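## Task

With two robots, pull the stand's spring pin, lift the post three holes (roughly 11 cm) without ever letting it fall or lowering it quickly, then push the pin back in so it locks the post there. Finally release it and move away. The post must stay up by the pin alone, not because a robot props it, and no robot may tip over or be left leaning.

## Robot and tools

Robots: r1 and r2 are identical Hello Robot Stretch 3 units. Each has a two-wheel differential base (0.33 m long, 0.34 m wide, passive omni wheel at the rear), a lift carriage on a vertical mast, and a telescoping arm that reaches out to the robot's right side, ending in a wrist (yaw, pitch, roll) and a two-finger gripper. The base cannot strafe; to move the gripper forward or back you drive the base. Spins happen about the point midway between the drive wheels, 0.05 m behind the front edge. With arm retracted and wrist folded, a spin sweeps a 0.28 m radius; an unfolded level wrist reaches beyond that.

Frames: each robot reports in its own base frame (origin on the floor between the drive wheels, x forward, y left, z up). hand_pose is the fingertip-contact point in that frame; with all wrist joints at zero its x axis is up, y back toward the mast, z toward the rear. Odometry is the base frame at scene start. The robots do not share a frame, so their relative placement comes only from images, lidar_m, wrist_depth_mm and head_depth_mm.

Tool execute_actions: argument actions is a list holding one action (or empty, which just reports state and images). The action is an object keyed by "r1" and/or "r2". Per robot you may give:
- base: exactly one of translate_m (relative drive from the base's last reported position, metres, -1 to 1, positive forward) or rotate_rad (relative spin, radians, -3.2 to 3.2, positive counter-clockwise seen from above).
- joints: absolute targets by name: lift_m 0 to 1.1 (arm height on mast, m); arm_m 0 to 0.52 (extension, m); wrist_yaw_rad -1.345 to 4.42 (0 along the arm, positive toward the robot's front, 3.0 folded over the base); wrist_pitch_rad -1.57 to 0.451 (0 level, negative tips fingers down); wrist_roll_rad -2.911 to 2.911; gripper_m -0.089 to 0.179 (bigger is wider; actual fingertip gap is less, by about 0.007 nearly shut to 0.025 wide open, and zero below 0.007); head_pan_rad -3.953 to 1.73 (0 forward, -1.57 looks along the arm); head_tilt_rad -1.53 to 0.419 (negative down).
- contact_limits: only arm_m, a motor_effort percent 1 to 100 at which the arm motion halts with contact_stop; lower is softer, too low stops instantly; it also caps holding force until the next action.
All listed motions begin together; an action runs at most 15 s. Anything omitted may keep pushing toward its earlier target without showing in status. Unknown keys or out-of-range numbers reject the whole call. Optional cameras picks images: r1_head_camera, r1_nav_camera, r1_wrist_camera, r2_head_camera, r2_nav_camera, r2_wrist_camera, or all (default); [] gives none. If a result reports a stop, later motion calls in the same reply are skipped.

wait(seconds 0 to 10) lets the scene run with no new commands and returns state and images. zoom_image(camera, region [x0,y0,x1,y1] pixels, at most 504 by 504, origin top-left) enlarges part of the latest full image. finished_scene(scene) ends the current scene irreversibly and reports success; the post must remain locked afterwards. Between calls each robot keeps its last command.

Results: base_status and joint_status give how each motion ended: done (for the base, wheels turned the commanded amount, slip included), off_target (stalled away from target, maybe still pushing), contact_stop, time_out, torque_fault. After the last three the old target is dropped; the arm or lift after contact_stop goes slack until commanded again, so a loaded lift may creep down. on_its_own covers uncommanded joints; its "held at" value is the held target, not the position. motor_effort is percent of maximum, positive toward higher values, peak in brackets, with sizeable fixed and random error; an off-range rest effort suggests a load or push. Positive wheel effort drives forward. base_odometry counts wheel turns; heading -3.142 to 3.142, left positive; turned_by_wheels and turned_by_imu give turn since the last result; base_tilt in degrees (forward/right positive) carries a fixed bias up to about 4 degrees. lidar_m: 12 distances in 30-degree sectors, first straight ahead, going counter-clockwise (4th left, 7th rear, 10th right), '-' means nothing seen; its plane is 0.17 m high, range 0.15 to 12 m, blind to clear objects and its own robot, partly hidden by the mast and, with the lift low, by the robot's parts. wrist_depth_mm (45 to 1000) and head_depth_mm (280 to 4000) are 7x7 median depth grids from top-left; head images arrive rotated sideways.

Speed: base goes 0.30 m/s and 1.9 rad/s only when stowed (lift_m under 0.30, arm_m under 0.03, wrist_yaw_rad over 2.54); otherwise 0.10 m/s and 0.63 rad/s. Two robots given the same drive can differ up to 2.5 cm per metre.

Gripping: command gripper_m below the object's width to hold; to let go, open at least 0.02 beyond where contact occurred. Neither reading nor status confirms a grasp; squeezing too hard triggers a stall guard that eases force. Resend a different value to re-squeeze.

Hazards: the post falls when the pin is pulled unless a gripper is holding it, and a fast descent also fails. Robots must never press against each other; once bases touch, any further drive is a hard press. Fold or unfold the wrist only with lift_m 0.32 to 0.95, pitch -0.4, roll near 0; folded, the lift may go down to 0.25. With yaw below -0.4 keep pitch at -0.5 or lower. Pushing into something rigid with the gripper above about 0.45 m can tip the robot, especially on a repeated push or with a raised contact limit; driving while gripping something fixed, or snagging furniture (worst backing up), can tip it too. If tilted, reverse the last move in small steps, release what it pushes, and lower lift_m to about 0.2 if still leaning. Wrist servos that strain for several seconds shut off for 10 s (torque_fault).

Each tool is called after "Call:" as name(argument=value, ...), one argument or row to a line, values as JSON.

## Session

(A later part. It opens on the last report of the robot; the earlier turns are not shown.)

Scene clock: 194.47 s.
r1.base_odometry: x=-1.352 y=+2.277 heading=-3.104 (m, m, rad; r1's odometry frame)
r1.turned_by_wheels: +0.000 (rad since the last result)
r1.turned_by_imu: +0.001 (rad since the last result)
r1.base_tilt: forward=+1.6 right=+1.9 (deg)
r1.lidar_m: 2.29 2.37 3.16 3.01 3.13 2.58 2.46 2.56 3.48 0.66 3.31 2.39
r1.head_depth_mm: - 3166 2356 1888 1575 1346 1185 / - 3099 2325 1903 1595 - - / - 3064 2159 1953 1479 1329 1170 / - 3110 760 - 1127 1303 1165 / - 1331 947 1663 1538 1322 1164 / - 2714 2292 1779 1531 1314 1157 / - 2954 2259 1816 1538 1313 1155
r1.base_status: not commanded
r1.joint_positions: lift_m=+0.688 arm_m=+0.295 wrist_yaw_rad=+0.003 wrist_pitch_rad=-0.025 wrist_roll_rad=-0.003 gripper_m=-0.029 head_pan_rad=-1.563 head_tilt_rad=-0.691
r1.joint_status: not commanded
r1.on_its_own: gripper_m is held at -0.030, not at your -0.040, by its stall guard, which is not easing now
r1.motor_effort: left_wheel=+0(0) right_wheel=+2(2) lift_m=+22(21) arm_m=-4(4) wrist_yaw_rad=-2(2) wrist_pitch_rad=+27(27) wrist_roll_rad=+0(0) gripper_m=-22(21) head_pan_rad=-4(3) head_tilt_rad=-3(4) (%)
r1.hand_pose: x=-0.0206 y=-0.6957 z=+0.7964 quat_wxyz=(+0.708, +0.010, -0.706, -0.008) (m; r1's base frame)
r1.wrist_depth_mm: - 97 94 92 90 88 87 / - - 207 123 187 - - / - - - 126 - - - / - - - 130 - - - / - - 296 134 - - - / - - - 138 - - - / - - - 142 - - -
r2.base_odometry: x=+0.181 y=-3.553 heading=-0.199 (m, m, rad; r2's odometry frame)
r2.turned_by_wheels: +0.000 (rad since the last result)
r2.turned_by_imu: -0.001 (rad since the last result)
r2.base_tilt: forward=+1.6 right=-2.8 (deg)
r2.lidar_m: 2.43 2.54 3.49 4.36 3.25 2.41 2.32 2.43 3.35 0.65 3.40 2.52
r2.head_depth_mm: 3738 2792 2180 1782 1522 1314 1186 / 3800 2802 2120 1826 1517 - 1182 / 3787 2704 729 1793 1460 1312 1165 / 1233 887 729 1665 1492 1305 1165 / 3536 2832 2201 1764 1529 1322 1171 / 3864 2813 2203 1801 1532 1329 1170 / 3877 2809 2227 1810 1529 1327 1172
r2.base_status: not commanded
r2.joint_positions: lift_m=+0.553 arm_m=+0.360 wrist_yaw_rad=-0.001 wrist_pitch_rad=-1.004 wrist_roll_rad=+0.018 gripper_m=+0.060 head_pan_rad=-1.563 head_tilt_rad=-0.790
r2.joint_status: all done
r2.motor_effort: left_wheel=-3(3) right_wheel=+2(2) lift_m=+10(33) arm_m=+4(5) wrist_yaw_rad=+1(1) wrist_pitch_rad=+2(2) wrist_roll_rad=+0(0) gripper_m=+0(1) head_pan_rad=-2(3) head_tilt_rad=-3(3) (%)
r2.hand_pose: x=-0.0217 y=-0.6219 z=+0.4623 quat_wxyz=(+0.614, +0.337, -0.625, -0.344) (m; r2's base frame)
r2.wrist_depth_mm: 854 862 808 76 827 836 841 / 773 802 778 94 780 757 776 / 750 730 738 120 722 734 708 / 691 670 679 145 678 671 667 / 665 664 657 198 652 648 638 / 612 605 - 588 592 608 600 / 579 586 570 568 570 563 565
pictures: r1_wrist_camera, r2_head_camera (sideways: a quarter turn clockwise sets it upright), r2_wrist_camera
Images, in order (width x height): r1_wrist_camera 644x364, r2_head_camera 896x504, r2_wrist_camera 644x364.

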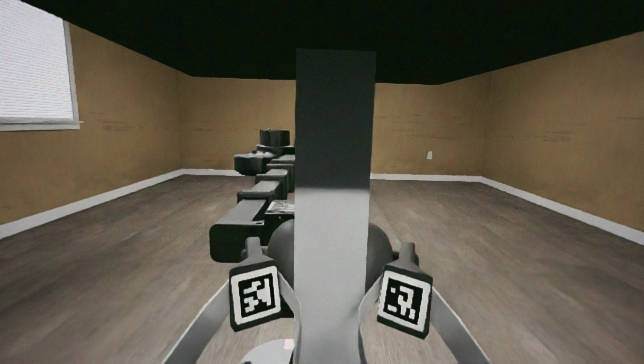

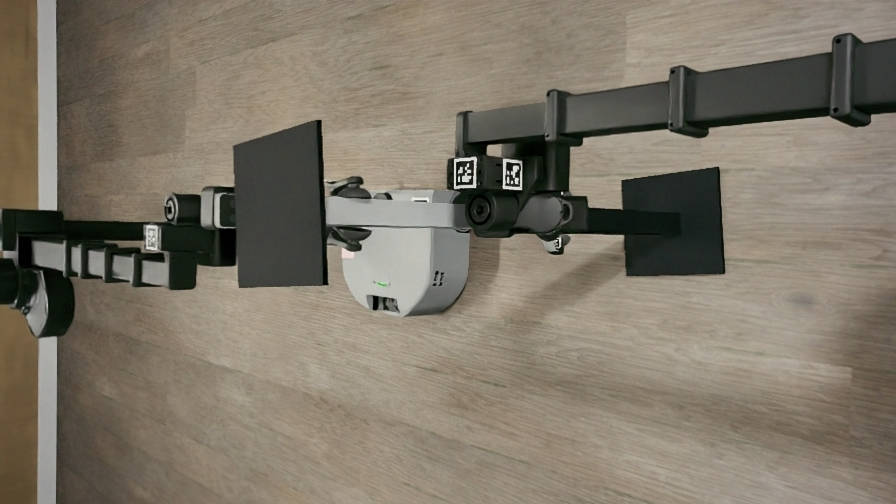

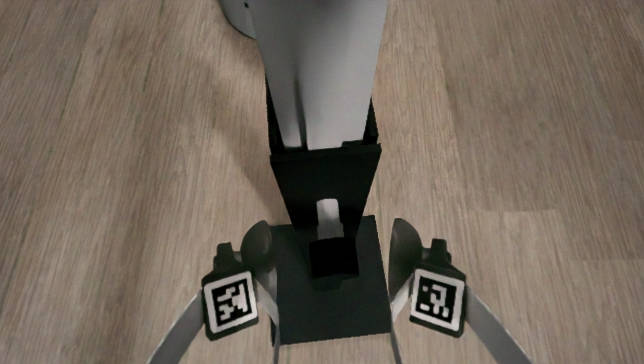

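Call:
execute_actions(
  actions=[
    {"r2":{"joints":{"arm_m":0.372,"lift_m":0.548}}},
  ],
  cameras=[],
)

Call:
execute_actions(
  actions=[
    {"r1":{"joints":{"lift_m":0.7005}},"r2":{"joints":{"gripper_m":-0.04}}},
  ],
  cameras=["r2_wrist_camera"],
)

Call:
execute_actions(
  actions=[
    {"r2":{"joints":{"arm_m":0.362}}},
  ],
  cameras=["r2_wrist_camera"],
)

Scene clock: 203.77 s.
r1.base_odometry: x=-1.352 y=+2.277 heading=-3.104 (m, m, rad; r1's odometry frame)
r1.turned_by_wheels: +0.000 (rad since the last result)
r1.turned_by_imu: +0.001 (rad since the last result)
r1.base_tilt: forward=+1.6 right=+1.8 (deg)
r1.lidar_m: 2.29 2.37 3.15 3.01 3.14 2.59 2.46 2.56 3.47 0.66 3.34 2.39
r1.head_depth_mm: - 3088 2344 1887 1571 1348 1186 / - 3085 2320 1895 1591 - - / - 3042 2150 1979 1473 1337 1164 / - 3035 758 - 1132 1297 1167 / - 1340 930 1658 1531 1322 1164 / - 2778 2290 1778 1543 1321 1152 / - 3033 2248 1834 1531 1308 1153
r1.base_status: not commanded
r1.joint_positions: lift_m=+0.688 arm_m=+0.295 wrist_yaw_rad=+0.003 wrist_pitch_rad=-0.025 wrist_roll_rad=-0.003 gripper_m=-0.029 head_pan_rad=-1.563 head_tilt_rad=-0.691
r1.joint_status: not commanded
r1.on_its_own: gripper_m is held at -0.030, not at your -0.040, by its stall guard, which is not easing now
r1.motor_effort: left_wheel=+1(1) right_wheel=+2(2) lift_m=+22(21) arm_m=-4(4) wrist_yaw_rad=-2(2) wrist_pitch_rad=+27(27) wrist_roll_rad=+0(0) gripper_m=-21(21) head_pan_rad=-4(4) head_tilt_rad=-3(4) (%)
r1.hand_pose: x=-0.0206 y=-0.6957 z=+0.7964 quat_wxyz=(+0.708, +0.010, -0.706, -0.008) (m; r1's base frame)
r1.wrist_depth_mm: - 96 94 92 90 88 87 / - - 209 123 187 - - / - - - 127 - - - / - - - 130 - - - / - - 347 134 - - - / - - - 138 - - - / - - - 143 - - -
r2.base_odometry: x=+0.181 y=-3.553 heading=-0.199 (m, m, rad; r2's odometry frame)
r2.turned_by_wheels: +0.000 (rad since the last result)
r2.turned_by_imu: +0.000 (rad since the last result)
r2.base_tilt: forward=+1.6 right=-2.9 (deg)
r2.lidar_m: 2.43 2.53 3.47 4.38 3.24 2.41 2.33 2.42 3.35 0.64 3.42 2.52
r2.head_depth_mm: 3763 2796 2179 1798 1508 1322 1176 / 3769 2795 2126 1824 1518 - 1174 / 3812 2705 729 1789 1459 1307 1166 / 1235 889 731 1654 1492 1305 1168 / 3549 2802 2205 1751 1525 1318 1166 / 3870 2811 2200 1805 1520 1323 1170 / 3879 2811 2207 1807 1525 1326 1168
r2.base_status: not commanded
r2.joint_positions: lift_m=+0.549 arm_m=+0.372 wrist_yaw_rad=-0.001 wrist_pitch_rad=-1.004 wrist_roll_rad=+0.018 gripper_m=+0.060 head_pan_rad=-1.563 head_tilt_rad=-0.790
r2.joint_status: all done
r2.motor_effort: left_wheel=-3(2) right_wheel=+3(3) lift_m=+10(11) arm_m=+4(5) wrist_yaw_rad=+1(2) wrist_pitch_rad=+2(2) wrist_roll_rad=+0(0) gripper_m=+0(0) head_pan_rad=-2(3) head_tilt_rad=-3(4) (%)
r2.hand_pose: x=-0.0217 y=-0.6339 z=+0.4583 quat_wxyz=(+0.614, +0.337, -0.625, -0.344) (m; r2's base frame)
r2.wrist_depth_mm: 859 845 813 61 797 834 813 / 783 766 773 74 754 771 745 / 735 742 703 96 714 709 702 / 688 694 682 120 674 674 680 / 672 640 651 158 624 636 632 / 604 608 - 574 592 599 605 / 570 576 576 568 566 572 567
pictures: none
No camera images: the call's "cameras" was empty. Leave "cameras" out to get every camera's image.

Scene clock: 205.27 s.
r1.base_odometry: x=-1.352 y=+2.277 heading=-3.104 (m, m, rad; r1's odometry frame)
r1.turned_by_wheels: +0.000 (rad since the last result)
r1.turned_by_imu: +0.000 (rad since the last result)
r1.base_tilt: forward=+1.6 right=+1.9 (deg)
r1.lidar_m: 2.29 2.37 3.17 3.02 3.13 2.59 2.46 2.56 3.45 0.66 3.30 2.39
r1.head_depth_mm: - 3109 2321 1879 1561 1349 1192 / - 3101 2330 1888 1599 - - / - 3049 2176 1965 1494 1329 1165 / - 2993 757 - 1444 1289 1163 / - 1332 925 1659 1537 1319 1157 / - 2742 2287 1785 1530 1333 1156 / - 2979 2248 1818 1532 1316 1155
r1.base_status: not commanded
r1.joint_positions: lift_m=+0.700 arm_m=+0.295 wrist_yaw_rad=+0.003 wrist_pitch_rad=-0.064 wrist_roll_rad=-0.003 gripper_m=-0.029 head_pan_rad=-1.563 head_tilt_rad=-0.691
r1.joint_status: all done
r1.on_its_own: gripper_m is held at -0.030, not at your -0.040, by its stall guard, which is not easing now; wrist_pitch_rad is at rest, and its effort (+46) is outside its rest range (-20 to +32)
r1.motor_effort: left_wheel=-1(1) right_wheel=+3(2) lift_m=+34(33) arm_m=-5(5) wrist_yaw_rad=-3(2) wrist_pitch_rad=+46(48) wrist_roll_rad=+0(0) gripper_m=-22(22) head_pan_rad=-4(4) head_tilt_rad=-4(3) (%)
r1.hand_pose: x=-0.0206 y=-0.6944 z=+0.7982 quat_wxyz=(+0.708, +0.024, -0.706, -0.022) (m; r1's base frame)
r1.wrist_depth_mm: - 87 84 82 80 78 76 / - - - 120 205 - - / - - - 124 - - - / - - - 128 - - - / - - 291 133 - - - / - - - 138 - - - / - - - 144 - - -
r2.base_odometry: x=+0.181 y=-3.553 heading=-0.199 (m, m, rad; r2's odometry frame)
r2.turned_by_wheels: +0.000 (rad since the last result)
r2.turned_by_imu: +0.000 (rad since the last result)
r2.base_tilt: forward=+1.6 right=-2.8 (deg)
r2.lidar_m: 2.43 2.54 3.48 4.35 3.26 2.41 2.33 2.41 3.34 0.64 3.42 2.52
r2.head_depth_mm: 3722 2782 2180 1785 1513 1315 1175 / 3755 2762 2107 1839 1518 - 1179 / 3814 2705 728 1791 1454 1313 1168 / 1220 884 730 1662 1493 1313 1167 / 3539 2765 2207 1750 1518 1325 1170 / 3863 2803 2198 1800 1527 1322 1169 / 3819 2834 2207 1807 1529 1324 1178
r2.base_status: not commanded
r2.joint_positions: lift_m=+0.549 arm_m=+0.372 wrist_yaw_rad=+0.005 wrist_pitch_rad=-1.010 wrist_roll_rad=+0.007 gripper_m=-0.038 head_pan_rad=-1.563 head_tilt_rad=-0.790
r2.joint_status: all done
r2.motor_effort: left_wheel=-1(3) right_wheel=-1(3) lift_m=+12(12) arm_m=+3(4) wrist_yaw_rad=-6(6) wrist_pitch_rad=+5(5) wrist_roll_rad=+4(4) gripper_m=-30(100) head_pan_rad=-3(3) head_tilt_rad=-4(3) (%)
r2.hand_pose: x=-0.0210 y=-0.6325 z=+0.4575 quat_wxyz=(+0.618, +0.343, -0.620, -0.342) (m; r2's base frame)
r2.wrist_depth_mm: 834 855 822 62 812 819 799 / 772 781 765 76 757 766 764 / 715 718 711 97 719 735 709 / 686 672 671 124 660 666 667 / 633 646 646 157 647 636 619 / 614 600 601 145 - 601 594 / 574 568 572 571 572 567 559
pictures: r2_wrist_camera
Images, in order (width x height): r2_wrist_camera 644x364.

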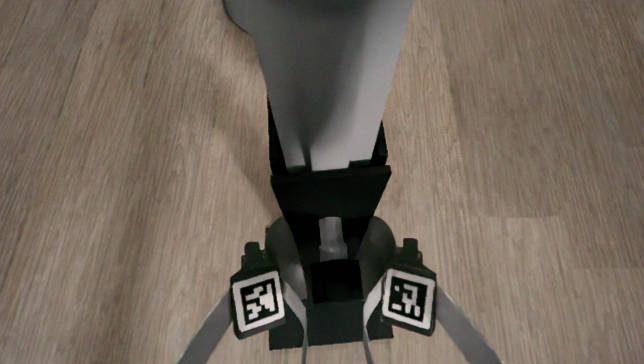

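Scene clock: 206.17 s.
r1.base_odometry: x=-1.352 y=+2.277 heading=-3.104 (m, m, rad; r1's odometry frame)
r1.turned_by_wheels: +0.000 (rad since the last result)
r1.turned_by_imu: +0.000 (rad since the last result)
r1.base_tilt: forward=+1.7 right=+2.0 (deg)
r1.lidar_m: 2.29 2.38 3.14 3.02 3.13 2.58 2.45 2.56 3.48 0.66 3.32 2.39
r1.head_depth_mm: - 3114 2330 1895 1565 1343 1198 / - 3077 2313 1881 1608 - - / - 3021 2148 1970 1479 1332 1171 / - 3047 758 - 1438 1287 1165 / - 1336 943 1667 1542 1323 1153 / - 2747 2270 1762 1523 1322 1163 / - 2931 2264 1807 1513 1309 1149
r1.base_status: not commanded
r1.joint_positions: lift_m=+0.700 arm_m=+0.295 wrist_yaw_rad=+0.003 wrist_pitch_rad=-0.064 wrist_roll_rad=-0.003 gripper_m=-0.029 head_pan_rad=-1.563 head_tilt_rad=-0.691
r1.joint_status: not commanded
r1.on_its_own: gripper_m is held at -0.030, not at your -0.040, by its stall guard, which is not easing now; wrist_pitch_rad is at rest, and its effort (+46) is outside its rest range (-20 to +32)
r1.motor_effort: left_wheel=-1(0) right_wheel=+3(3) lift_m=+34(34) arm_m=-6(5) wrist_yaw_rad=-3(2) wrist_pitch_rad=+46(46) wrist_roll_rad=+0(0) gripper_m=-22(21) head_pan_rad=-4(3) head_tilt_rad=-4(3) (%)
r1.hand_pose: x=-0.0206 y=-0.6944 z=+0.7982 quat_wxyz=(+0.708, +0.024, -0.706, -0.022) (m; r1's base frame)
r1.wrist_depth_mm: - 87 84 82 80 78 76 / - - - 120 206 - - / - - - 124 - - - / - - - 129 - - - / - - 297 133 - - - / - - - 138 - - - / - - - 144 - - -
r2.base_odometry: x=+0.181 y=-3.553 heading=-0.199 (m, m, rad; r2's odometry frame)
r2.turned_by_wheels: +0.000 (rad since the last result)
r2.turned_by_imu: +0.000 (rad since the last result)
r2.base_tilt: forward=+1.6 right=-2.8 (deg)
r2.lidar_m: 2.43 2.53 3.49 4.37 3.26 2.40 2.33 2.43 3.35 0.64 3.40 2.52
r2.head_depth_mm: 3732 2776 2190 1784 1514 1313 1173 / 3809 2783 2117 1838 1517 - 1172 / 3746 2684 728 1784 1455 1313 1171 / 1220 884 729 1658 1496 1315 1168 / 3514 2795 2212 1757 1532 1321 1171 / 3847 2830 2199 1808 1535 1321 1176 / 3823 2814 2211 1809 1523 1329 1174
r2.base_status: not commanded
r2.joint_positions: lift_m=+0.548 arm_m=+0.363 wrist_yaw_rad=+0.011 wrist_pitch_rad=-0.988 wrist_roll_rad=-0.003 gripper_m=-0.035 head_pan_rad=-1.563 head_tilt_rad=-0.790
r2.joint_status: all done
r2.motor_effort: left_wheel=-2(2) right_wheel=+3(2) lift_m=+15(15) arm_m=-7(8) wrist_yaw_rad=-12(12) wrist_pitch_rad=-4(6) wrist_roll_rad=+7(8) gripper_m=-27(31) head_pan_rad=-2(2) head_tilt_rad=-3(3) (%)
r2.hand_pose: x=-0.0203 y=-0.6283 z=+0.4600 quat_wxyz=(+0.625, +0.339, -0.619, -0.332) (m; r2's base frame)
r2.wrist_depth_mm: 852 849 833 70 841 846 864 / 786 790 790 85 772 790 773 / 748 743 720 109 739 728 738 / 696 692 671 131 668 679 686 / 651 646 638 163 651 640 646 / 606 616 601 148 603 600 601 / 568 572 570 557 568 573 567
pictures: r2_wrist_camera
Images, in order (width x height): r2_wrist_camera 644x364.

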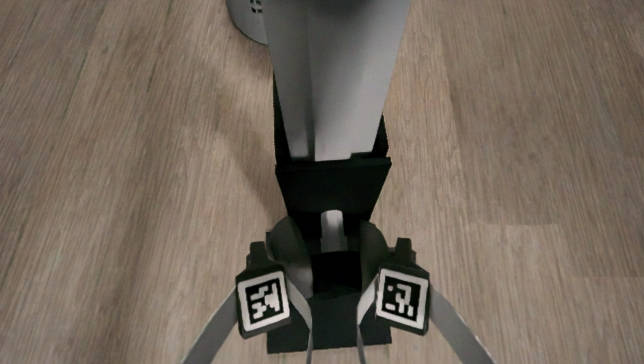

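Now the pads are on the knob. Squeezing harder and pulling further.

Call:
execute_actions(
  actions=[
    {"r2":{"joints":{"gripper_m":-0.08,"arm_m":0.358}}},
  ],
  cameras=[],
)

Call:
execute_actions(
  actions=[
    {"r2":{"joints":{"arm_m":0.345}}},
  ],
  cameras=["r2_wrist_camera"],
)

Scene clock: 212.30 s.
r1.base_odometry: x=-1.352 y=+2.277 heading=-3.104 (m, m, rad; r1's odometry frame)
r1.turned_by_wheels: +0.000 (rad since the last result)
r1.turned_by_imu: +0.001 (rad since the last result)
r1.base_tilt: forward=+1.6 right=+2.0 (deg)
r1.lidar_m: 2.29 2.37 3.14 3.02 3.13 2.58 2.46 2.56 3.45 0.66 3.31 2.39
r1.head_depth_mm: - 3061 2344 1858 1569 1353 1205 / - 3141 2310 1891 1613 - - / - 3045 2178 1976 1487 1323 1168 / - 3043 754 - 1451 1286 1165 / - 1326 952 1654 1523 1322 1157 / - 2727 2274 1777 1537 1323 1156 / - 2942 2237 1807 1537 1316 1156
r1.base_status: not commanded
r1.joint_positions: lift_m=+0.700 arm_m=+0.295 wrist_yaw_rad=+0.003 wrist_pitch_rad=-0.064 wrist_roll_rad=-0.003 gripper_m=-0.029 head_pan_rad=-1.563 head_tilt_rad=-0.691
r1.joint_status: not commanded
r1.on_its_own: gripper_m is held at -0.030, not at your -0.040, by its stall guard, which is not easing now; wrist_pitch_rad is at rest, and its effort (+46) is outside its rest range (-20 to +32)
r1.motor_effort: left_wheel=+0(0) right_wheel=+2(3) lift_m=+34(34) arm_m=-5(4) wrist_yaw_rad=-2(2) wrist_pitch_rad=+46(46) wrist_roll_rad=+0(0) gripper_m=-22(22) head_pan_rad=-4(4) head_tilt_rad=-3(3) (%)
r1.hand_pose: x=-0.0206 y=-0.6944 z=+0.7982 quat_wxyz=(+0.708, +0.024, -0.706, -0.022) (m; r1's base frame)
r1.wrist_depth_mm: - 86 84 82 80 78 76 / - - - 120 206 - - / - - - 124 - - - / - - - 129 - - - / - - 302 133 - - - / - - - 138 - - - / - - - 144 - - -
r2.base_odometry: x=+0.181 y=-3.553 heading=-0.199 (m, m, rad; r2's odometry frame)
r2.turned_by_wheels: +0.000 (rad since the last result)
r2.turned_by_imu: -0.001 (rad since the last result)
r2.base_tilt: forward=+1.6 right=-2.8 (deg)
r2.lidar_m: 2.43 2.53 3.51 4.38 3.25 2.40 2.33 2.42 3.36 0.65 3.39 2.52
r2.head_depth_mm: 3759 2764 2163 1779 1512 1316 1174 / 3815 2780 2121 1844 1519 - 1176 / 3815 2670 729 1790 1456 1306 1166 / 1218 883 728 1660 1500 1311 1169 / 3527 2817 2190 1754 1523 1322 1170 / 3783 2822 2185 1794 1527 1323 1167 / 3870 2811 2226 1807 1527 1321 1174
r2.base_status: not commanded
r2.joint_positions: lift_m=+0.548 arm_m=+0.359 wrist_yaw_rad=+0.003 wrist_pitch_rad=-0.977 wrist_roll_rad=+0.004 gripper_m=-0.078 head_pan_rad=-1.563 head_tilt_rad=-0.791
r2.joint_status: all done
r2.motor_effort: left_wheel=-4(5) right_wheel=+3(4) lift_m=+18(18) arm_m=-9(8) wrist_yaw_rad=-3(10) wrist_pitch_rad=-9(10) wrist_roll_rad=+5(8) gripper_m=-44(100) head_pan_rad=-3(3) head_tilt_rad=-2(3) (%)
r2.hand_pose: x=-0.0212 y=-0.6270 z=+0.4612 quat_wxyz=(+0.624, +0.332, -0.625, -0.332) (m; r2's base frame)
r2.wrist_depth_mm: 835 850 842 74 828 857 832 / 797 807 787 88 782 786 795 / 747 736 726 112 726 727 727 / 695 703 689 134 685 694 689 / 662 656 641 166 639 641 653 / 611 607 617 147 607 605 596 / 566 578 573 551 563 573 576
pictures: none
No camera images: the call's "cameras" was empty. Leave "cameras" out to get every camera's image.

Scene clock: 213.20 s.
r1.base_odometry: x=-1.352 y=+2.277 heading=-3.104 (m, m, rad; r1's odometry frame)
r1.turned_by_wheels: +0.000 (rad since the last result)
r1.turned_by_imu: +0.000 (rad since the last result)
r1.base_tilt: forward=+1.6 right=+1.9 (deg)
r1.lidar_m: 2.29 2.37 3.15 3.01 3.12 2.57 2.46 2.56 3.46 0.66 3.32 2.38
r1.head_depth_mm: - 3080 2348 1881 1573 1342 1209 / - 3063 2332 1896 1592 - - / - 3055 2176 1979 1485 1334 1166 / - 3020 760 - 1441 1297 1169 / - 1333 952 1661 1536 1320 1165 / - 2744 2286 1781 1519 1318 1166 / - 2934 2261 1824 1522 1309 1148
r1.base_status: not commanded
r1.joint_positions: lift_m=+0.700 arm_m=+0.295 wrist_yaw_rad=+0.003 wrist_pitch_rad=-0.064 wrist_roll_rad=-0.003 gripper_m=-0.029 head_pan_rad=-1.563 head_tilt_rad=-0.691
r1.joint_status: not commanded
r1.on_its_own: gripper_m is held at -0.030, not at your -0.040, by its stall guard, which is not easing now; wrist_pitch_rad is at rest, and its effort (+46) is outside its rest range (-20 to +32)
r1.motor_effort: left_wheel=+0(0) right_wheel=+3(2) lift_m=+34(34) arm_m=-6(5) wrist_yaw_rad=-2(2) wrist_pitch_rad=+46(47) wrist_roll_rad=+0(0) gripper_m=-21(22) head_pan_rad=-4(4) head_tilt_rad=-3(3) (%)
r1.hand_pose: x=-0.0206 y=-0.6944 z=+0.7982 quat_wxyz=(+0.708, +0.024, -0.706, -0.022) (m; r1's base frame)
r1.wrist_depth_mm: - 87 84 82 80 78 76 / - - - 120 204 - - / - - - 124 - - - / - - - 128 - - - / - - 333 133 - - - / - - - 138 - - - / - - - 144 - - -
r2.base_odometry: x=+0.181 y=-3.553 heading=-0.199 (m, m, rad; r2's odometry frame)
r2.turned_by_wheels: +0.000 (rad since the last result)
r2.turned_by_imu: +0.000 (rad since the last result)
r2.base_tilt: forward=+1.6 right=-2.8 (deg)
r2.lidar_m: 2.43 2.53 3.50 4.38 3.27 2.40 2.33 2.42 3.33 0.65 3.42 2.52
r2.head_depth_mm: 3742 2785 2199 1785 1514 1311 1176 / 3787 2774 2105 1786 1508 1338 1175 / 3802 2670 728 1762 1457 1307 1166 / 1221 884 729 1671 1515 1309 1169 / 3492 2809 2188 1751 1522 1319 1167 / 3857 2825 2190 1792 1526 1331 1171 / 3853 2845 2188 1801 1528 1333 1175
r2.base_status: not commanded
r2.joint_positions: lift_m=+0.548 arm_m=+0.346 wrist_yaw_rad=+0.002 wrist_pitch_rad=-0.946 wrist_roll_rad=+0.006 gripper_m=-0.074 head_pan_rad=-1.563 head_tilt_rad=-0.791
r2.joint_status: all done
r2.on_its_own: wrist_pitch_rad is at rest, and its effort (-22) is outside its rest range (-20 to +32)
r2.motor_effort: left_wheel=-3(4) right_wheel=+3(3) lift_m=+21(21) arm_m=-13(14) wrist_yaw_rad=-2(3) wrist_pitch_rad=-22(23) wrist_roll_rad=+4(5) gripper_m=-41(43) head_pan_rad=-3(2) head_tilt_rad=-4(3) (%)
r2.hand_pose: x=-0.0213 y=-0.6213 z=+0.4650 quat_wxyz=(+0.628, +0.322, -0.631, -0.323) (m; r2's base frame)
r2.wrist_depth_mm: 897 893 859 85 888 898 897 / 821 820 819 102 808 828 819 / 747 732 775 126 764 752 741 / 733 707 713 150 712 694 694 / 664 648 654 173 653 651 654 / 627 617 604 155 616 611 603 / 580 581 577 568 572 572 564
pictures: r2_wrist_camera
Images, in order (width x height): r2_wrist_camera 644x364.

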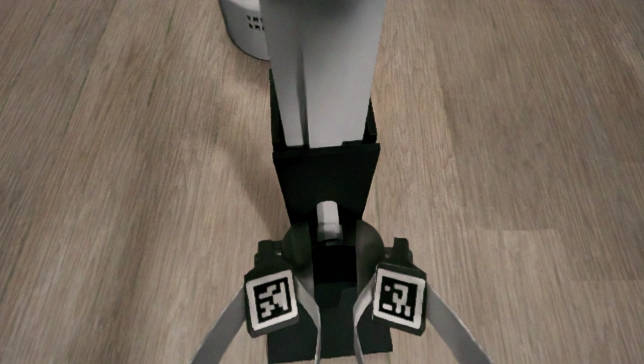

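Call:
execute_actions(
  actions=[
    {"r2":{"joints":{"gripper_m":0.038,"arm_m":0.35}}},
  ],
  cameras=[],
)

Call:
execute_actions(
  actions=[
    {"r2":{"joints":{"arm_m":0.367,"lift_m":0.544}}},
  ],
  cameras=[],
)

Call:
execute_actions(
  actions=[
    {"r2":{"joints":{"gripper_m":-0.089}}},
  ],
  cameras=["r2_wrist_camera"],
)

Call:
execute_actions(
  actions=[
    {"r2":{"joints":{"arm_m":0.352,"wrist_pitch_rad":-1.06}}},
  ],
  cameras=["r2_wrist_camera"],
)

Call:
execute_actions(
  actions=[
    {"r1":{"joints":{"lift_m":0.712}}},
  ],
  cameras=["r2_wrist_camera"],
)

Scene clock: 227.70 s.
r1.base_odometry: x=-1.352 y=+2.277 heading=-3.104 (m, m, rad; r1's odometry frame)
r1.turned_by_wheels: +0.000 (rad since the last result)
r1.turned_by_imu: +0.002 (rad since the last result)
r1.base_tilt: forward=+1.7 right=+2.0 (deg)
r1.lidar_m: 2.29 2.38 3.16 3.02 3.13 2.58 2.46 2.57 3.45 0.66 3.30 2.40
r1.head_depth_mm: - 3100 2333 1883 1572 1345 1203 / - 3053 2334 1896 1591 - - / - 3057 2165 1988 1488 1337 1161 / - 3058 756 - 1442 1289 1170 / - 1329 951 1660 1545 1329 1159 / - 2755 2254 1769 1531 1316 1158 / - 2959 2251 1838 1530 1307 1156
r1.base_status: not commanded
r1.joint_positions: lift_m=+0.700 arm_m=+0.295 wrist_yaw_rad=+0.003 wrist_pitch_rad=-0.064 wrist_roll_rad=-0.003 gripper_m=-0.029 head_pan_rad=-1.563 head_tilt_rad=-0.691
r1.joint_status: not commanded
r1.on_its_own: gripper_m is held at -0.030, not at your -0.040, by its stall guard, which is not easing now; wrist_pitch_rad is at rest, and its effort (+46) is outside its rest range (-20 to +32)
r1.motor_effort: left_wheel=+0(1) right_wheel=+2(3) lift_m=+34(34) arm_m=-5(5) wrist_yaw_rad=-1(3) wrist_pitch_rad=+46(46) wrist_roll_rad=+0(0) gripper_m=-22(22) head_pan_rad=-4(4) head_tilt_rad=-3(2) (%)
r1.hand_pose: x=-0.0206 y=-0.6944 z=+0.7982 quat_wxyz=(+0.708, +0.024, -0.706, -0.022) (m; r1's base frame)
r1.wrist_depth_mm: - 86 84 82 80 78 76 / - - - 120 205 - - / - - - 124 - - - / - - - 128 - - - / - - 320 133 - - - / - - - 138 - - - / - - - 144 - - -
r2.base_odometry: x=+0.181 y=-3.553 heading=-0.199 (m, m, rad; r2's odometry frame)
r2.turned_by_wheels: +0.000 (rad since the last result)
r2.turned_by_imu: -0.001 (rad since the last result)
r2.base_tilt: forward=+1.6 right=-2.8 (deg)
r2.lidar_m: 2.43 2.54 3.50 4.37 3.24 2.40 2.32 2.42 3.31 0.65 3.42 2.52
r2.head_depth_mm: 3745 2760 2174 1777 1519 1311 1175 / 3774 2809 2117 1848 1517 - 1174 / 3762 2702 728 1797 1453 1311 1173 / 1224 886 731 1664 1519 1309 1170 / 3561 2824 2198 1754 1519 1321 1166 / 3858 2830 2203 1812 1524 1324 1164 / 3861 2804 2202 1809 1524 1325 1170
r2.base_status: not commanded
r2.joint_positions: lift_m=+0.548 arm_m=+0.350 wrist_yaw_rad=-0.001 wrist_pitch_rad=-1.003 wrist_roll_rad=+0.011 gripper_m=+0.038 head_pan_rad=-1.563 head_tilt_rad=-0.791
r2.joint_status: all done
r2.motor_effort: left_wheel=-3(4) right_wheel=+3(4) lift_m=+21(21) arm_m=+2(10) wrist_yaw_rad=+1(1) wrist_pitch_rad=+2(23) wrist_roll_rad=+2(3) gripper_m=+0(95) head_pan_rad=-3(3) head_tilt_rad=-2(3) (%)
r2.hand_pose: x=-0.0217 y=-0.6124 z=+0.4580 quat_wxyz=(+0.617, +0.338, -0.623, -0.342) (m; r2's base frame)
r2.wrist_depth_mm: 849 839 815 89 846 801 822 / 813 785 766 109 752 770 756 / 728 747 724 130 744 711 701 / 702 672 682 164 668 661 668 / 656 636 638 159 638 641 640 / 620 593 609 589 - 599 602 / 577 573 559 571 564 562 563
pictures: none
No camera images: the call's "cameras" was empty. Leave "cameras" out to get every camera's image.

Scene clock: 228.67 s.
r1.base_odometry: x=-1.352 y=+2.277 heading=-3.104 (m, m, rad; r1's odometry frame)
r1.turned_by_wheels: +0.000 (rad since the last result)
r1.turned_by_imu: +0.000 (rad since the last result)
r1.base_tilt: forward=+1.7 right=+2.0 (deg)
r1.lidar_m: 2.29 2.38 3.15 3.02 3.13 2.58 2.46 2.56 3.47 0.66 3.32 2.39
r1.head_depth_mm: - 3159 2318 1867 1567 1340 1189 / - 3084 2343 1891 1588 - - / - 3037 2174 1979 1486 1333 1159 / - 3048 755 - 1463 1291 1164 / - 1327 929 1656 1521 1322 1155 / - 2730 2290 1776 1517 1321 1151 / - 2942 2271 1809 1523 1321 1154
r1.base_status: not commanded
r1.joint_positions: lift_m=+0.700 arm_m=+0.295 wrist_yaw_rad=+0.003 wrist_pitch_rad=-0.064 wrist_roll_rad=-0.003 gripper_m=-0.029 head_pan_rad=-1.563 head_tilt_rad=-0.691
r1.joint_status: not commanded
r1.on_its_own: gripper_m is held at -0.030, not at your -0.040, by its stall guard, which is not easing now; wrist_pitch_rad is at rest, and its effort (+46) is outside its rest range (-20 to +32)
r1.motor_effort: left_wheel=-1(0) right_wheel=+2(2) lift_m=+34(34) arm_m=-5(5) wrist_yaw_rad=-1(2) wrist_pitch_rad=+46(46) wrist_roll_rad=+0(0) gripper_m=-22(21) head_pan_rad=-4(3) head_tilt_rad=-4(3) (%)
r1.hand_pose: x=-0.0206 y=-0.6944 z=+0.7982 quat_wxyz=(+0.708, +0.024, -0.706, -0.022) (m; r1's base frame)
r1.wrist_depth_mm: - 86 84 82 80 78 76 / - - - 120 205 - - / - - - 124 - - - / - - - 128 - - - / - - 342 133 - - - / - - - 138 - - - / - - - 144 - - -
r2.base_odometry: x=+0.181 y=-3.553 heading=-0.199 (m, m, rad; r2's odometry frame)
r2.turned_by_wheels: +0.000 (rad since the last result)
r2.turned_by_imu: +0.000 (rad since the last result)
r2.base_tilt: forward=+1.6 right=-2.9 (deg)
r2.lidar_m: 2.44 2.53 3.51 4.36 3.26 2.40 2.33 2.42 3.33 0.64 3.43 2.52
r2.head_depth_mm: 3785 2774 2191 1784 1514 1320 1169 / 3774 2789 2121 1827 1524 - 1165 / 3801 2701 730 1782 1456 1314 1166 / 1219 883 730 1652 1490 1313 1167 / 3515 2827 2184 1754 1514 1321 1170 / 3826 2805 2189 1799 1526 1329 1173 / 3859 2834 2215 1810 1540 1329 1171
r2.base_status: not commanded
r2.joint_positions: lift_m=+0.545 arm_m=+0.367 wrist_yaw_rad=-0.001 wrist_pitch_rad=-1.007 wrist_roll_rad=+0.011 gripper_m=+0.038 head_pan_rad=-1.563 head_tilt_rad=-0.791
r2.joint_status: all done
r2.motor_effort: left_wheel=-3(3) right_wheel=+3(3) lift_m=+11(17) arm_m=+4(6) wrist_yaw_rad=+1(0) wrist_pitch_rad=+3(4) wrist_roll_rad=+2(2) gripper_m=+0(0) head_pan_rad=-3(3) head_tilt_rad=-4(4) (%)
r2.hand_pose: x=-0.0217 y=-0.6282 z=+0.4540 quat_wxyz=(+0.616, +0.339, -0.623, -0.344) (m; r2's base frame)
r2.wrist_depth_mm: 830 826 798 68 783 818 792 / 780 774 773 83 750 755 776 / 708 717 713 107 702 701 713 / 701 681 695 128 670 661 665 / 639 638 628 171 624 633 619 / 611 598 602 585 - 597 593 / 572 563 566 566 572 556 566
pictures: none
No camera images: the call's "cameras" was empty. Leave "cameras" out to get every camera's image.

Scene clock: 230.43 s.
r1.base_odometry: x=-1.352 y=+2.277 heading=-3.104 (m, m, rad; r1's odometry frame)
r1.turned_by_wheels: +0.000 (rad since the last result)
r1.turned_by_imu: +0.000 (rad since the last result)
r1.base_tilt: forward=+1.7 right=+1.9 (deg)
r1.lidar_m: 2.29 2.37 3.16 3.02 3.12 2.58 2.46 2.56 3.44 0.66 3.34 2.40
r1.head_depth_mm: - 3143 2331 1886 1574 1351 1197 / - 3141 2281 1890 1599 - - / - 3031 2164 1956 1486 1333 1164 / - 3025 753 - 1443 1293 1174 / - 1324 932 1660 1539 1319 1160 / - 2723 2258 1767 1542 1318 1159 / - 2968 2255 1809 1517 1311 1149
r1.base_status: not commanded
r1.joint_positions: lift_m=+0.700 arm_m=+0.295 wrist_yaw_rad=+0.003 wrist_pitch_rad=-0.064 wrist_roll_rad=-0.003 gripper_m=-0.029 head_pan_rad=-1.563 head_tilt_rad=-0.691
r1.joint_status: not commanded
r1.on_its_own: gripper_m is held at -0.030, not at your -0.040, by its stall guard, which is not easing now; wrist_pitch_rad is at rest, and its effort (+46) is outside its rest range (-20 to +32)
r1.motor_effort: left_wheel=-1(1) right_wheel=+2(2) lift_m=+34(34) arm_m=-5(5) wrist_yaw_rad=-2(2) wrist_pitch_rad=+46(46) wrist_roll_rad=+0(0) gripper_m=-22(21) head_pan_rad=-4(4) head_tilt_rad=-3(3) (%)
r1.hand_pose: x=-0.0206 y=-0.6944 z=+0.7982 quat_wxyz=(+0.708, +0.024, -0.706, -0.022) (m; r1's base frame)
r1.wrist_depth_mm: - 87 84 82 80 78 76 / - - - 120 205 - - / - - - 124 - - - / - - - 128 - - - / - - 345 133 - - - / - - - 138 - - - / - - - 144 - - -
r2.base_odometry: x=+0.181 y=-3.553 heading=-0.199 (m, m, rad; r2's odometry frame)
r2.turned_by_wheels: +0.000 (rad since the last result)
r2.turned_by_imu: +0.000 (rad since the last result)
r2.base_tilt: forward=+1.6 right=-2.8 (deg)
r2.lidar_m: 2.43 2.52 3.51 4.37 3.26 2.40 2.33 2.42 3.34 0.65 3.43 2.52
r2.head_depth_mm: 3708 2763 2173 1780 1518 1319 1163 / 3771 2755 2116 1832 1513 - 1164 / 3782 2657 726 1787 1452 1309 1160 / 1218 876 729 1662 1507 1305 1167 / 3484 2805 2198 1760 1522 1316 1169 / 3840 2799 2189 1797 1519 1325 1170 / 3834 2805 2202 1807 1531 1329 1173
r2.base_status: not commanded
r2.joint_positions: lift_m=+0.544 arm_m=+0.367 wrist_yaw_rad=+0.003 wrist_pitch_rad=-1.009 wrist_roll_rad=+0.010 gripper_m=-0.085 head_pan_rad=-1.563 head_tilt_rad=-0.791
r2.joint_status: all done
r2.motor_effort: left_wheel=-4(7) right_wheel=+3(6) lift_m=+25(25) arm_m=-2(4) wrist_yaw_rad=-4(4) wrist_pitch_rad=+4(4) wrist_roll_rad=+3(3) gripper_m=-94(100) head_pan_rad=-3(2) head_tilt_rad=-3(3) (%)
r2.hand_pose: x=-0.0212 y=-0.6282 z=+0.4530 quat_wxyz=(+0.617, +0.341, -0.621, -0.343) (m; r2's base frame)
r2.wrist_depth_mm: 824 812 785 67 806 788 793 / 762 758 761 83 762 757 752 / 723 695 715 106 698 691 698 / 666 683 663 128 664 660 657 / 630 633 636 162 616 637 626 / 608 599 601 138 612 592 606 / 573 582 562 563 550 564 555
pictures: r2_wrist_camera
Images, in order (width x height): r2_wrist_camera 644x364.

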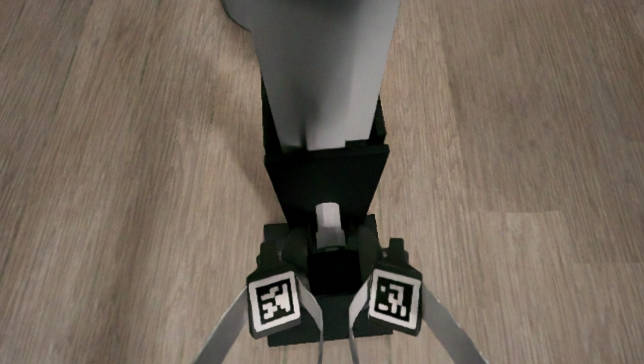

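Scene clock: 231.37 s.
r1.base_odometry: x=-1.352 y=+2.277 heading=-3.104 (m, m, rad; r1's odometry frame)
r1.turned_by_wheels: +0.000 (rad since the last result)
r1.turned_by_imu: +0.000 (rad since the last result)
r1.base_tilt: forward=+1.6 right=+2.0 (deg)
r1.lidar_m: 2.29 2.37 3.15 3.02 3.12 2.58 2.45 2.56 3.47 0.66 3.32 2.39
r1.head_depth_mm: - 3080 2324 1879 1553 1343 1196 / - 3098 2337 1923 1580 - - / - 3017 2156 1980 1483 1340 1167 / - 3082 753 - 1451 1291 1162 / - 1330 961 1658 1520 1324 1163 / - 2747 2277 1774 1522 1319 1155 / - 2940 2261 1832 1530 1319 1151
r1.base_status: not commanded
r1.joint_positions: lift_m=+0.700 arm_m=+0.295 wrist_yaw_rad=+0.003 wrist_pitch_rad=-0.064 wrist_roll_rad=-0.003 gripper_m=-0.029 head_pan_rad=-1.563 head_tilt_rad=-0.691
r1.joint_status: not commanded
r1.on_its_own: gripper_m is held at -0.030, not at your -0.040, by its stall guard, which is not easing now; wrist_pitch_rad is at rest, and its effort (+46) is outside its rest range (-20 to +32)
r1.motor_effort: left_wheel=+0(0) right_wheel=+2(2) lift_m=+34(34) arm_m=-5(5) wrist_yaw_rad=-3(3) wrist_pitch_rad=+46(46) wrist_roll_rad=+0(0) gripper_m=-22(22) head_pan_rad=-4(3) head_tilt_rad=-3(3) (%)
r1.hand_pose: x=-0.0206 y=-0.6944 z=+0.7982 quat_wxyz=(+0.708, +0.024, -0.706, -0.022) (m; r1's base frame)
r1.wrist_depth_mm: - 87 84 82 80 78 76 / - - - 120 205 - - / - - - 124 - - - / - - - 128 - - - / - - 329 133 - - - / - - - 138 - - - / - - - 144 - - -
r2.base_odometry: x=+0.181 y=-3.553 heading=-0.199 (m, m, rad; r2's odometry frame)
r2.turned_by_wheels: +0.000 (rad since the last result)
r2.turned_by_imu: +0.000 (rad since the last result)
r2.base_tilt: forward=+1.5 right=-2.8 (deg)
r2.lidar_m: 2.43 2.53 3.47 4.37 3.25 2.41 2.33 2.42 3.32 0.65 3.44 2.52
r2.head_depth_mm: 3780 2788 2172 1788 1521 1322 1160 / 3760 2797 2114 1824 1505 1341 1164 / 3738 2706 727 1799 1450 1310 1167 / 1212 874 729 1655 1521 1315 1163 / 3481 2785 2187 1746 1520 1323 1169 / 3872 2788 2185 1797 1526 1321 1171 / 3861 2805 2210 1802 1524 1326 1172
r2.base_status: not commanded
r2.joint_positions: lift_m=+0.544 arm_m=+0.353 wrist_yaw_rad=+0.003 wrist_pitch_rad=-0.990 wrist_roll_rad=+0.010 gripper_m=-0.083 head_pan_rad=-1.563 head_tilt_rad=-0.791
r2.joint_status: wrist_pitch_rad off_target (ended at -0.990, target -1.060); the others done
r2.on_its_own: gripper_m is held at -0.085, not at your -0.089, by its stall guard, which is still easing; arm_m is at rest, and its effort (-17) is outside its rest range (-14 to +14); wrist_pitch_rad is at rest, and its effort (-29) is outside its rest range (-20 to +32)
r2.motor_effort: left_wheel=-1(3) right_wheel=+3(3) lift_m=+25(25) arm_m=-17(17) wrist_yaw_rad=-3(4) wrist_pitch_rad=-29(30) wrist_roll_rad=+3(3) gripper_m=-44(69) head_pan_rad=-2(3) head_tilt_rad=-3(3) (%)
r2.hand_pose: x=-0.0213 y=-0.6187 z=+0.4553 quat_wxyz=(+0.620, +0.335, -0.624, -0.337) (m; r2's base frame)
r2.wrist_depth_mm: 860 859 811 82 846 837 820 / 802 777 785 100 775 766 756 / 727 740 710 119 734 720 731 / 691 688 699 152 665 666 660 / 641 630 639 154 636 627 634 / 600 608 584 515 613 586 592 / 572 571 570 561 572 571 567
pictures: r2_wrist_camera
Images, in order (width x height): r2_wrist_camera 644x364.

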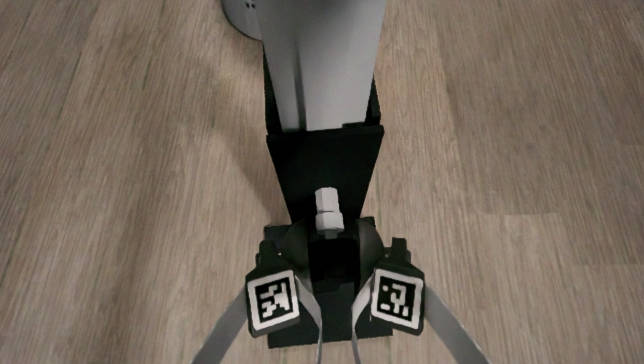

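Scene clock: 232.13 s.
r1.base_odometry: x=-1.352 y=+2.277 heading=-3.104 (m, m, rad; r1's odometry frame)
r1.turned_by_wheels: +0.000 (rad since the last result)
r1.turned_by_imu: +0.000 (rad since the last result)
r1.base_tilt: forward=+1.7 right=+1.9 (deg)
r1.lidar_m: 2.30 2.37 3.16 3.03 3.12 2.58 2.46 2.56 3.47 0.66 3.33 2.39
r1.head_depth_mm: - 3182 2326 1864 1569 1341 - / - 3064 2315 1920 - - 1155 / - 3023 2149 - 1497 1331 1164 / - 2999 737 - 1443 1297 1168 / - 1328 930 1665 1538 1330 1161 / - 2778 2281 1791 1536 1316 1158 / - 2939 2253 1818 1526 1316 1151
r1.base_status: not commanded
r1.joint_positions: lift_m=+0.711 arm_m=+0.295 wrist_yaw_rad=+0.003 wrist_pitch_rad=-0.068 wrist_roll_rad=-0.003 gripper_m=-0.029 head_pan_rad=-1.563 head_tilt_rad=-0.691
r1.joint_status: all done
r1.on_its_own: gripper_m is held at -0.030, not at your -0.040, by its stall guard, which is not easing now; wrist_pitch_rad is at rest, and its effort (+48) is outside its rest range (-20 to +32)
r1.motor_effort: left_wheel=+0(0) right_wheel=+3(3) lift_m=+34(32) arm_m=-5(6) wrist_yaw_rad=-2(2) wrist_pitch_rad=+48(49) wrist_roll_rad=+0(0) gripper_m=-21(22) head_pan_rad=-4(3) head_tilt_rad=-4(3) (%)
r1.hand_pose: x=-0.0206 y=-0.6943 z=+0.8086 quat_wxyz=(+0.708, +0.026, -0.705, -0.023) (m; r1's base frame)
r1.wrist_depth_mm: - 85 83 81 79 77 75 / - - - 120 208 - - / - - - 124 - - - / - - - 129 - - - / - - 394 133 - - - / - - - 138 - - - / - - - 144 - - -
r2.base_odometry: x=+0.181 y=-3.553 heading=-0.199 (m, m, rad; r2's odometry frame)
r2.turned_by_wheels: +0.000 (rad since the last result)
r2.turned_by_imu: +0.000 (rad since the last result)
r2.base_tilt: forward=+1.6 right=-2.8 (deg)
r2.lidar_m: 2.43 2.54 3.49 4.38 3.25 2.40 2.33 2.42 3.32 0.64 3.41 2.52
r2.head_depth_mm: 3772 2808 2165 1786 1509 1322 1165 / 3799 2794 2104 1839 1492 1338 1164 / 3777 879 756 1781 1460 1309 1166 / 1210 863 761 1658 1522 1308 1166 / 3490 2803 2192 1750 1528 1319 1168 / 3912 2816 2193 1798 1529 1322 1167 / 3823 2840 2206 1798 1523 1320 1172
r2.base_status: not commanded
r2.joint_positions: lift_m=+0.544 arm_m=+0.353 wrist_yaw_rad=+0.003 wrist_pitch_rad=-0.990 wrist_roll_rad=+0.010 gripper_m=-0.079 head_pan_rad=-1.563 head_tilt_rad=-0.791
r2.joint_status: not commanded
r2.on_its_own: gripper_m is held at -0.081, not at your -0.089, by its stall guard, which is still easing; arm_m is at rest, and its effort (-16) is outside its rest range (-14 to +14); wrist_pitch_rad is at rest, and its effort (-29) is outside its rest range (-20 to +32)
r2.motor_effort: left_wheel=-2(2) right_wheel=+3(3) lift_m=+25(25) arm_m=-16(17) wrist_yaw_rad=-3(2) wrist_pitch_rad=-29(29) wrist_roll_rad=+3(3) gripper_m=-43(44) head_pan_rad=-3(3) head_tilt_rad=-3(3) (%)
r2.hand_pose: x=-0.0213 y=-0.6186 z=+0.4553 quat_wxyz=(+0.620, +0.335, -0.624, -0.337) (m; r2's base frame)
r2.wrist_depth_mm: 828 836 802 82 827 847 800 / 772 791 795 100 781 774 773 / 725 708 717 119 734 704 711 / 689 667 680 152 679 662 678 / 645 633 654 154 621 633 630 / 602 602 624 511 602 597 606 / 570 574 579 564 549 560 569
pictures: r2_wrist_camera
Images, in order (width x height): r2_wrist_camera 644x364.

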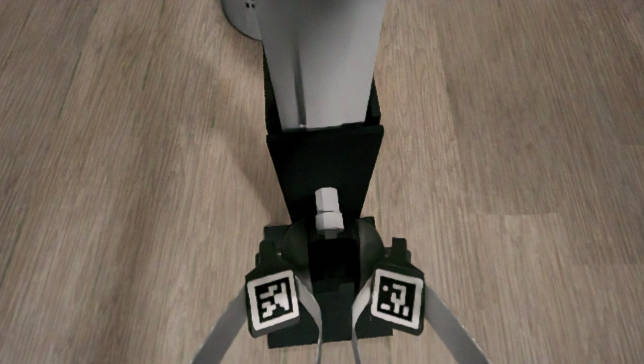

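The pin is out and the post is rising.

Call:
execute_actions(
  actions=[
    {"r1":{"joints":{"lift_m":0.755}},"r2":{"joints":{"gripper_m":-0.088}}},
  ],
  cameras=["r2_wrist_camera"],
)

Scene clock: 241.47 s.
r1.base_odometry: x=-1.352 y=+2.277 heading=-3.104 (m, m, rad; r1's odometry frame)
r1.turned_by_wheels: +0.000 (rad since the last result)
r1.turned_by_imu: +0.002 (rad since the last result)
r1.base_tilt: forward=+1.7 right=+1.9 (deg)
r1.lidar_m: 2.29 2.37 3.14 3.02 3.11 2.58 2.45 2.56 3.46 0.66 3.32 2.39
r1.head_depth_mm: - 3084 2363 1867 1604 1392 - / - 3066 2330 1926 - 1325 1152 / - 3055 2158 - 1526 1326 1176 / - 3003 684 - 1466 1293 1162 / - 1316 972 1667 1539 1324 1163 / - 2746 2241 1772 1530 1319 1159 / - 2951 2236 1826 1526 1320 1152
r1.base_status: not commanded
r1.joint_positions: lift_m=+0.754 arm_m=+0.295 wrist_yaw_rad=+0.003 wrist_pitch_rad=-0.072 wrist_roll_rad=-0.003 gripper_m=-0.029 head_pan_rad=-1.563 head_tilt_rad=-0.691
r1.joint_status: all done
r1.on_its_own: gripper_m is held at -0.030, not at your -0.040, by its stall guard, which is not easing now; wrist_pitch_rad is at rest, and its effort (+50) is outside its rest range (-20 to +32)
r1.motor_effort: left_wheel=+0(1) right_wheel=+2(2) lift_m=+34(38) arm_m=-6(7) wrist_yaw_rad=-3(3) wrist_pitch_rad=+50(53) wrist_roll_rad=+0(0) gripper_m=-22(22) head_pan_rad=-3(4) head_tilt_rad=-3(3) (%)
r1.hand_pose: x=-0.0206 y=-0.6942 z=+0.8506 quat_wxyz=(+0.708, +0.027, -0.705, -0.025) (m; r1's base frame)
r1.wrist_depth_mm: - 85 82 80 78 76 74 / - - - 119 213 - - / - - - 123 - - - / - - - 128 - - - / - - - 133 - - - / - - - 138 - - - / - - - 144 - - -
r2.base_odometry: x=+0.181 y=-3.553 heading=-0.199 (m, m, rad; r2's odometry frame)
r2.turned_by_wheels: +0.000 (rad since the last result)
r2.turned_by_imu: -0.001 (rad since the last result)
r2.base_tilt: forward=+1.6 right=-2.8 (deg)
r2.lidar_m: 2.43 2.54 3.48 4.37 3.25 2.41 2.33 2.42 3.34 0.64 3.42 2.52
r2.head_depth_mm: 3808 2764 2174 1787 1516 1320 1166 / 3783 2754 2170 1823 1495 1345 1168 / 3791 728 1803 1782 1450 1309 1160 / 1019 730 1772 1661 1528 1309 1167 / 3659 2842 2191 1746 1527 1318 1169 / 3834 2835 2189 1803 1530 1325 1170 / 3893 2812 2208 1805 1528 1334 1174
r2.base_status: not commanded
r2.joint_positions: lift_m=+0.544 arm_m=+0.353 wrist_yaw_rad=+0.001 wrist_pitch_rad=-0.990 wrist_roll_rad=+0.010 gripper_m=-0.086 head_pan_rad=-1.563 head_tilt_rad=-0.791
r2.joint_status: all done
r2.on_its_own: wrist_pitch_rad is at rest, and its effort (-29) is outside its rest range (-20 to +32)
r2.motor_effort: left_wheel=-2(3) right_wheel=+4(3) lift_m=+24(25) arm_m=-12(11) wrist_yaw_rad=+0(0) wrist_pitch_rad=-29(29) wrist_roll_rad=+3(3) gripper_m=-46(100) head_pan_rad=-3(3) head_tilt_rad=-2(2) (%)
r2.hand_pose: x=-0.0215 y=-0.6183 z=+0.4553 quat_wxyz=(+0.619, +0.335, -0.625, -0.338) (m; r2's base frame)
r2.wrist_depth_mm: 839 850 804 85 842 835 840 / 779 761 789 100 778 761 771 / 720 746 725 122 717 730 727 / 699 673 686 154 671 673 665 / 639 645 630 153 635 646 635 / 609 603 603 521 595 603 602 / 573 572 557 566 569 567 559
pictures: r2_wrist_camera
Images, in order (width x height): r2_wrist_camera 644x364.

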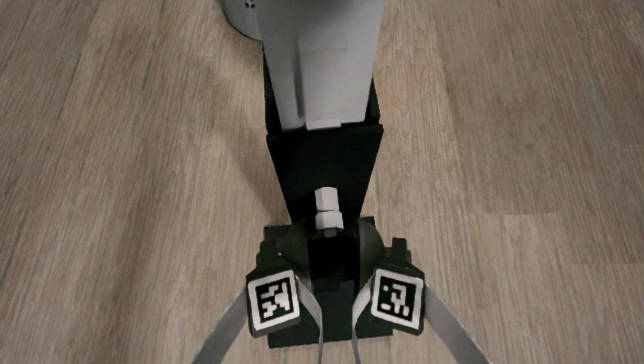

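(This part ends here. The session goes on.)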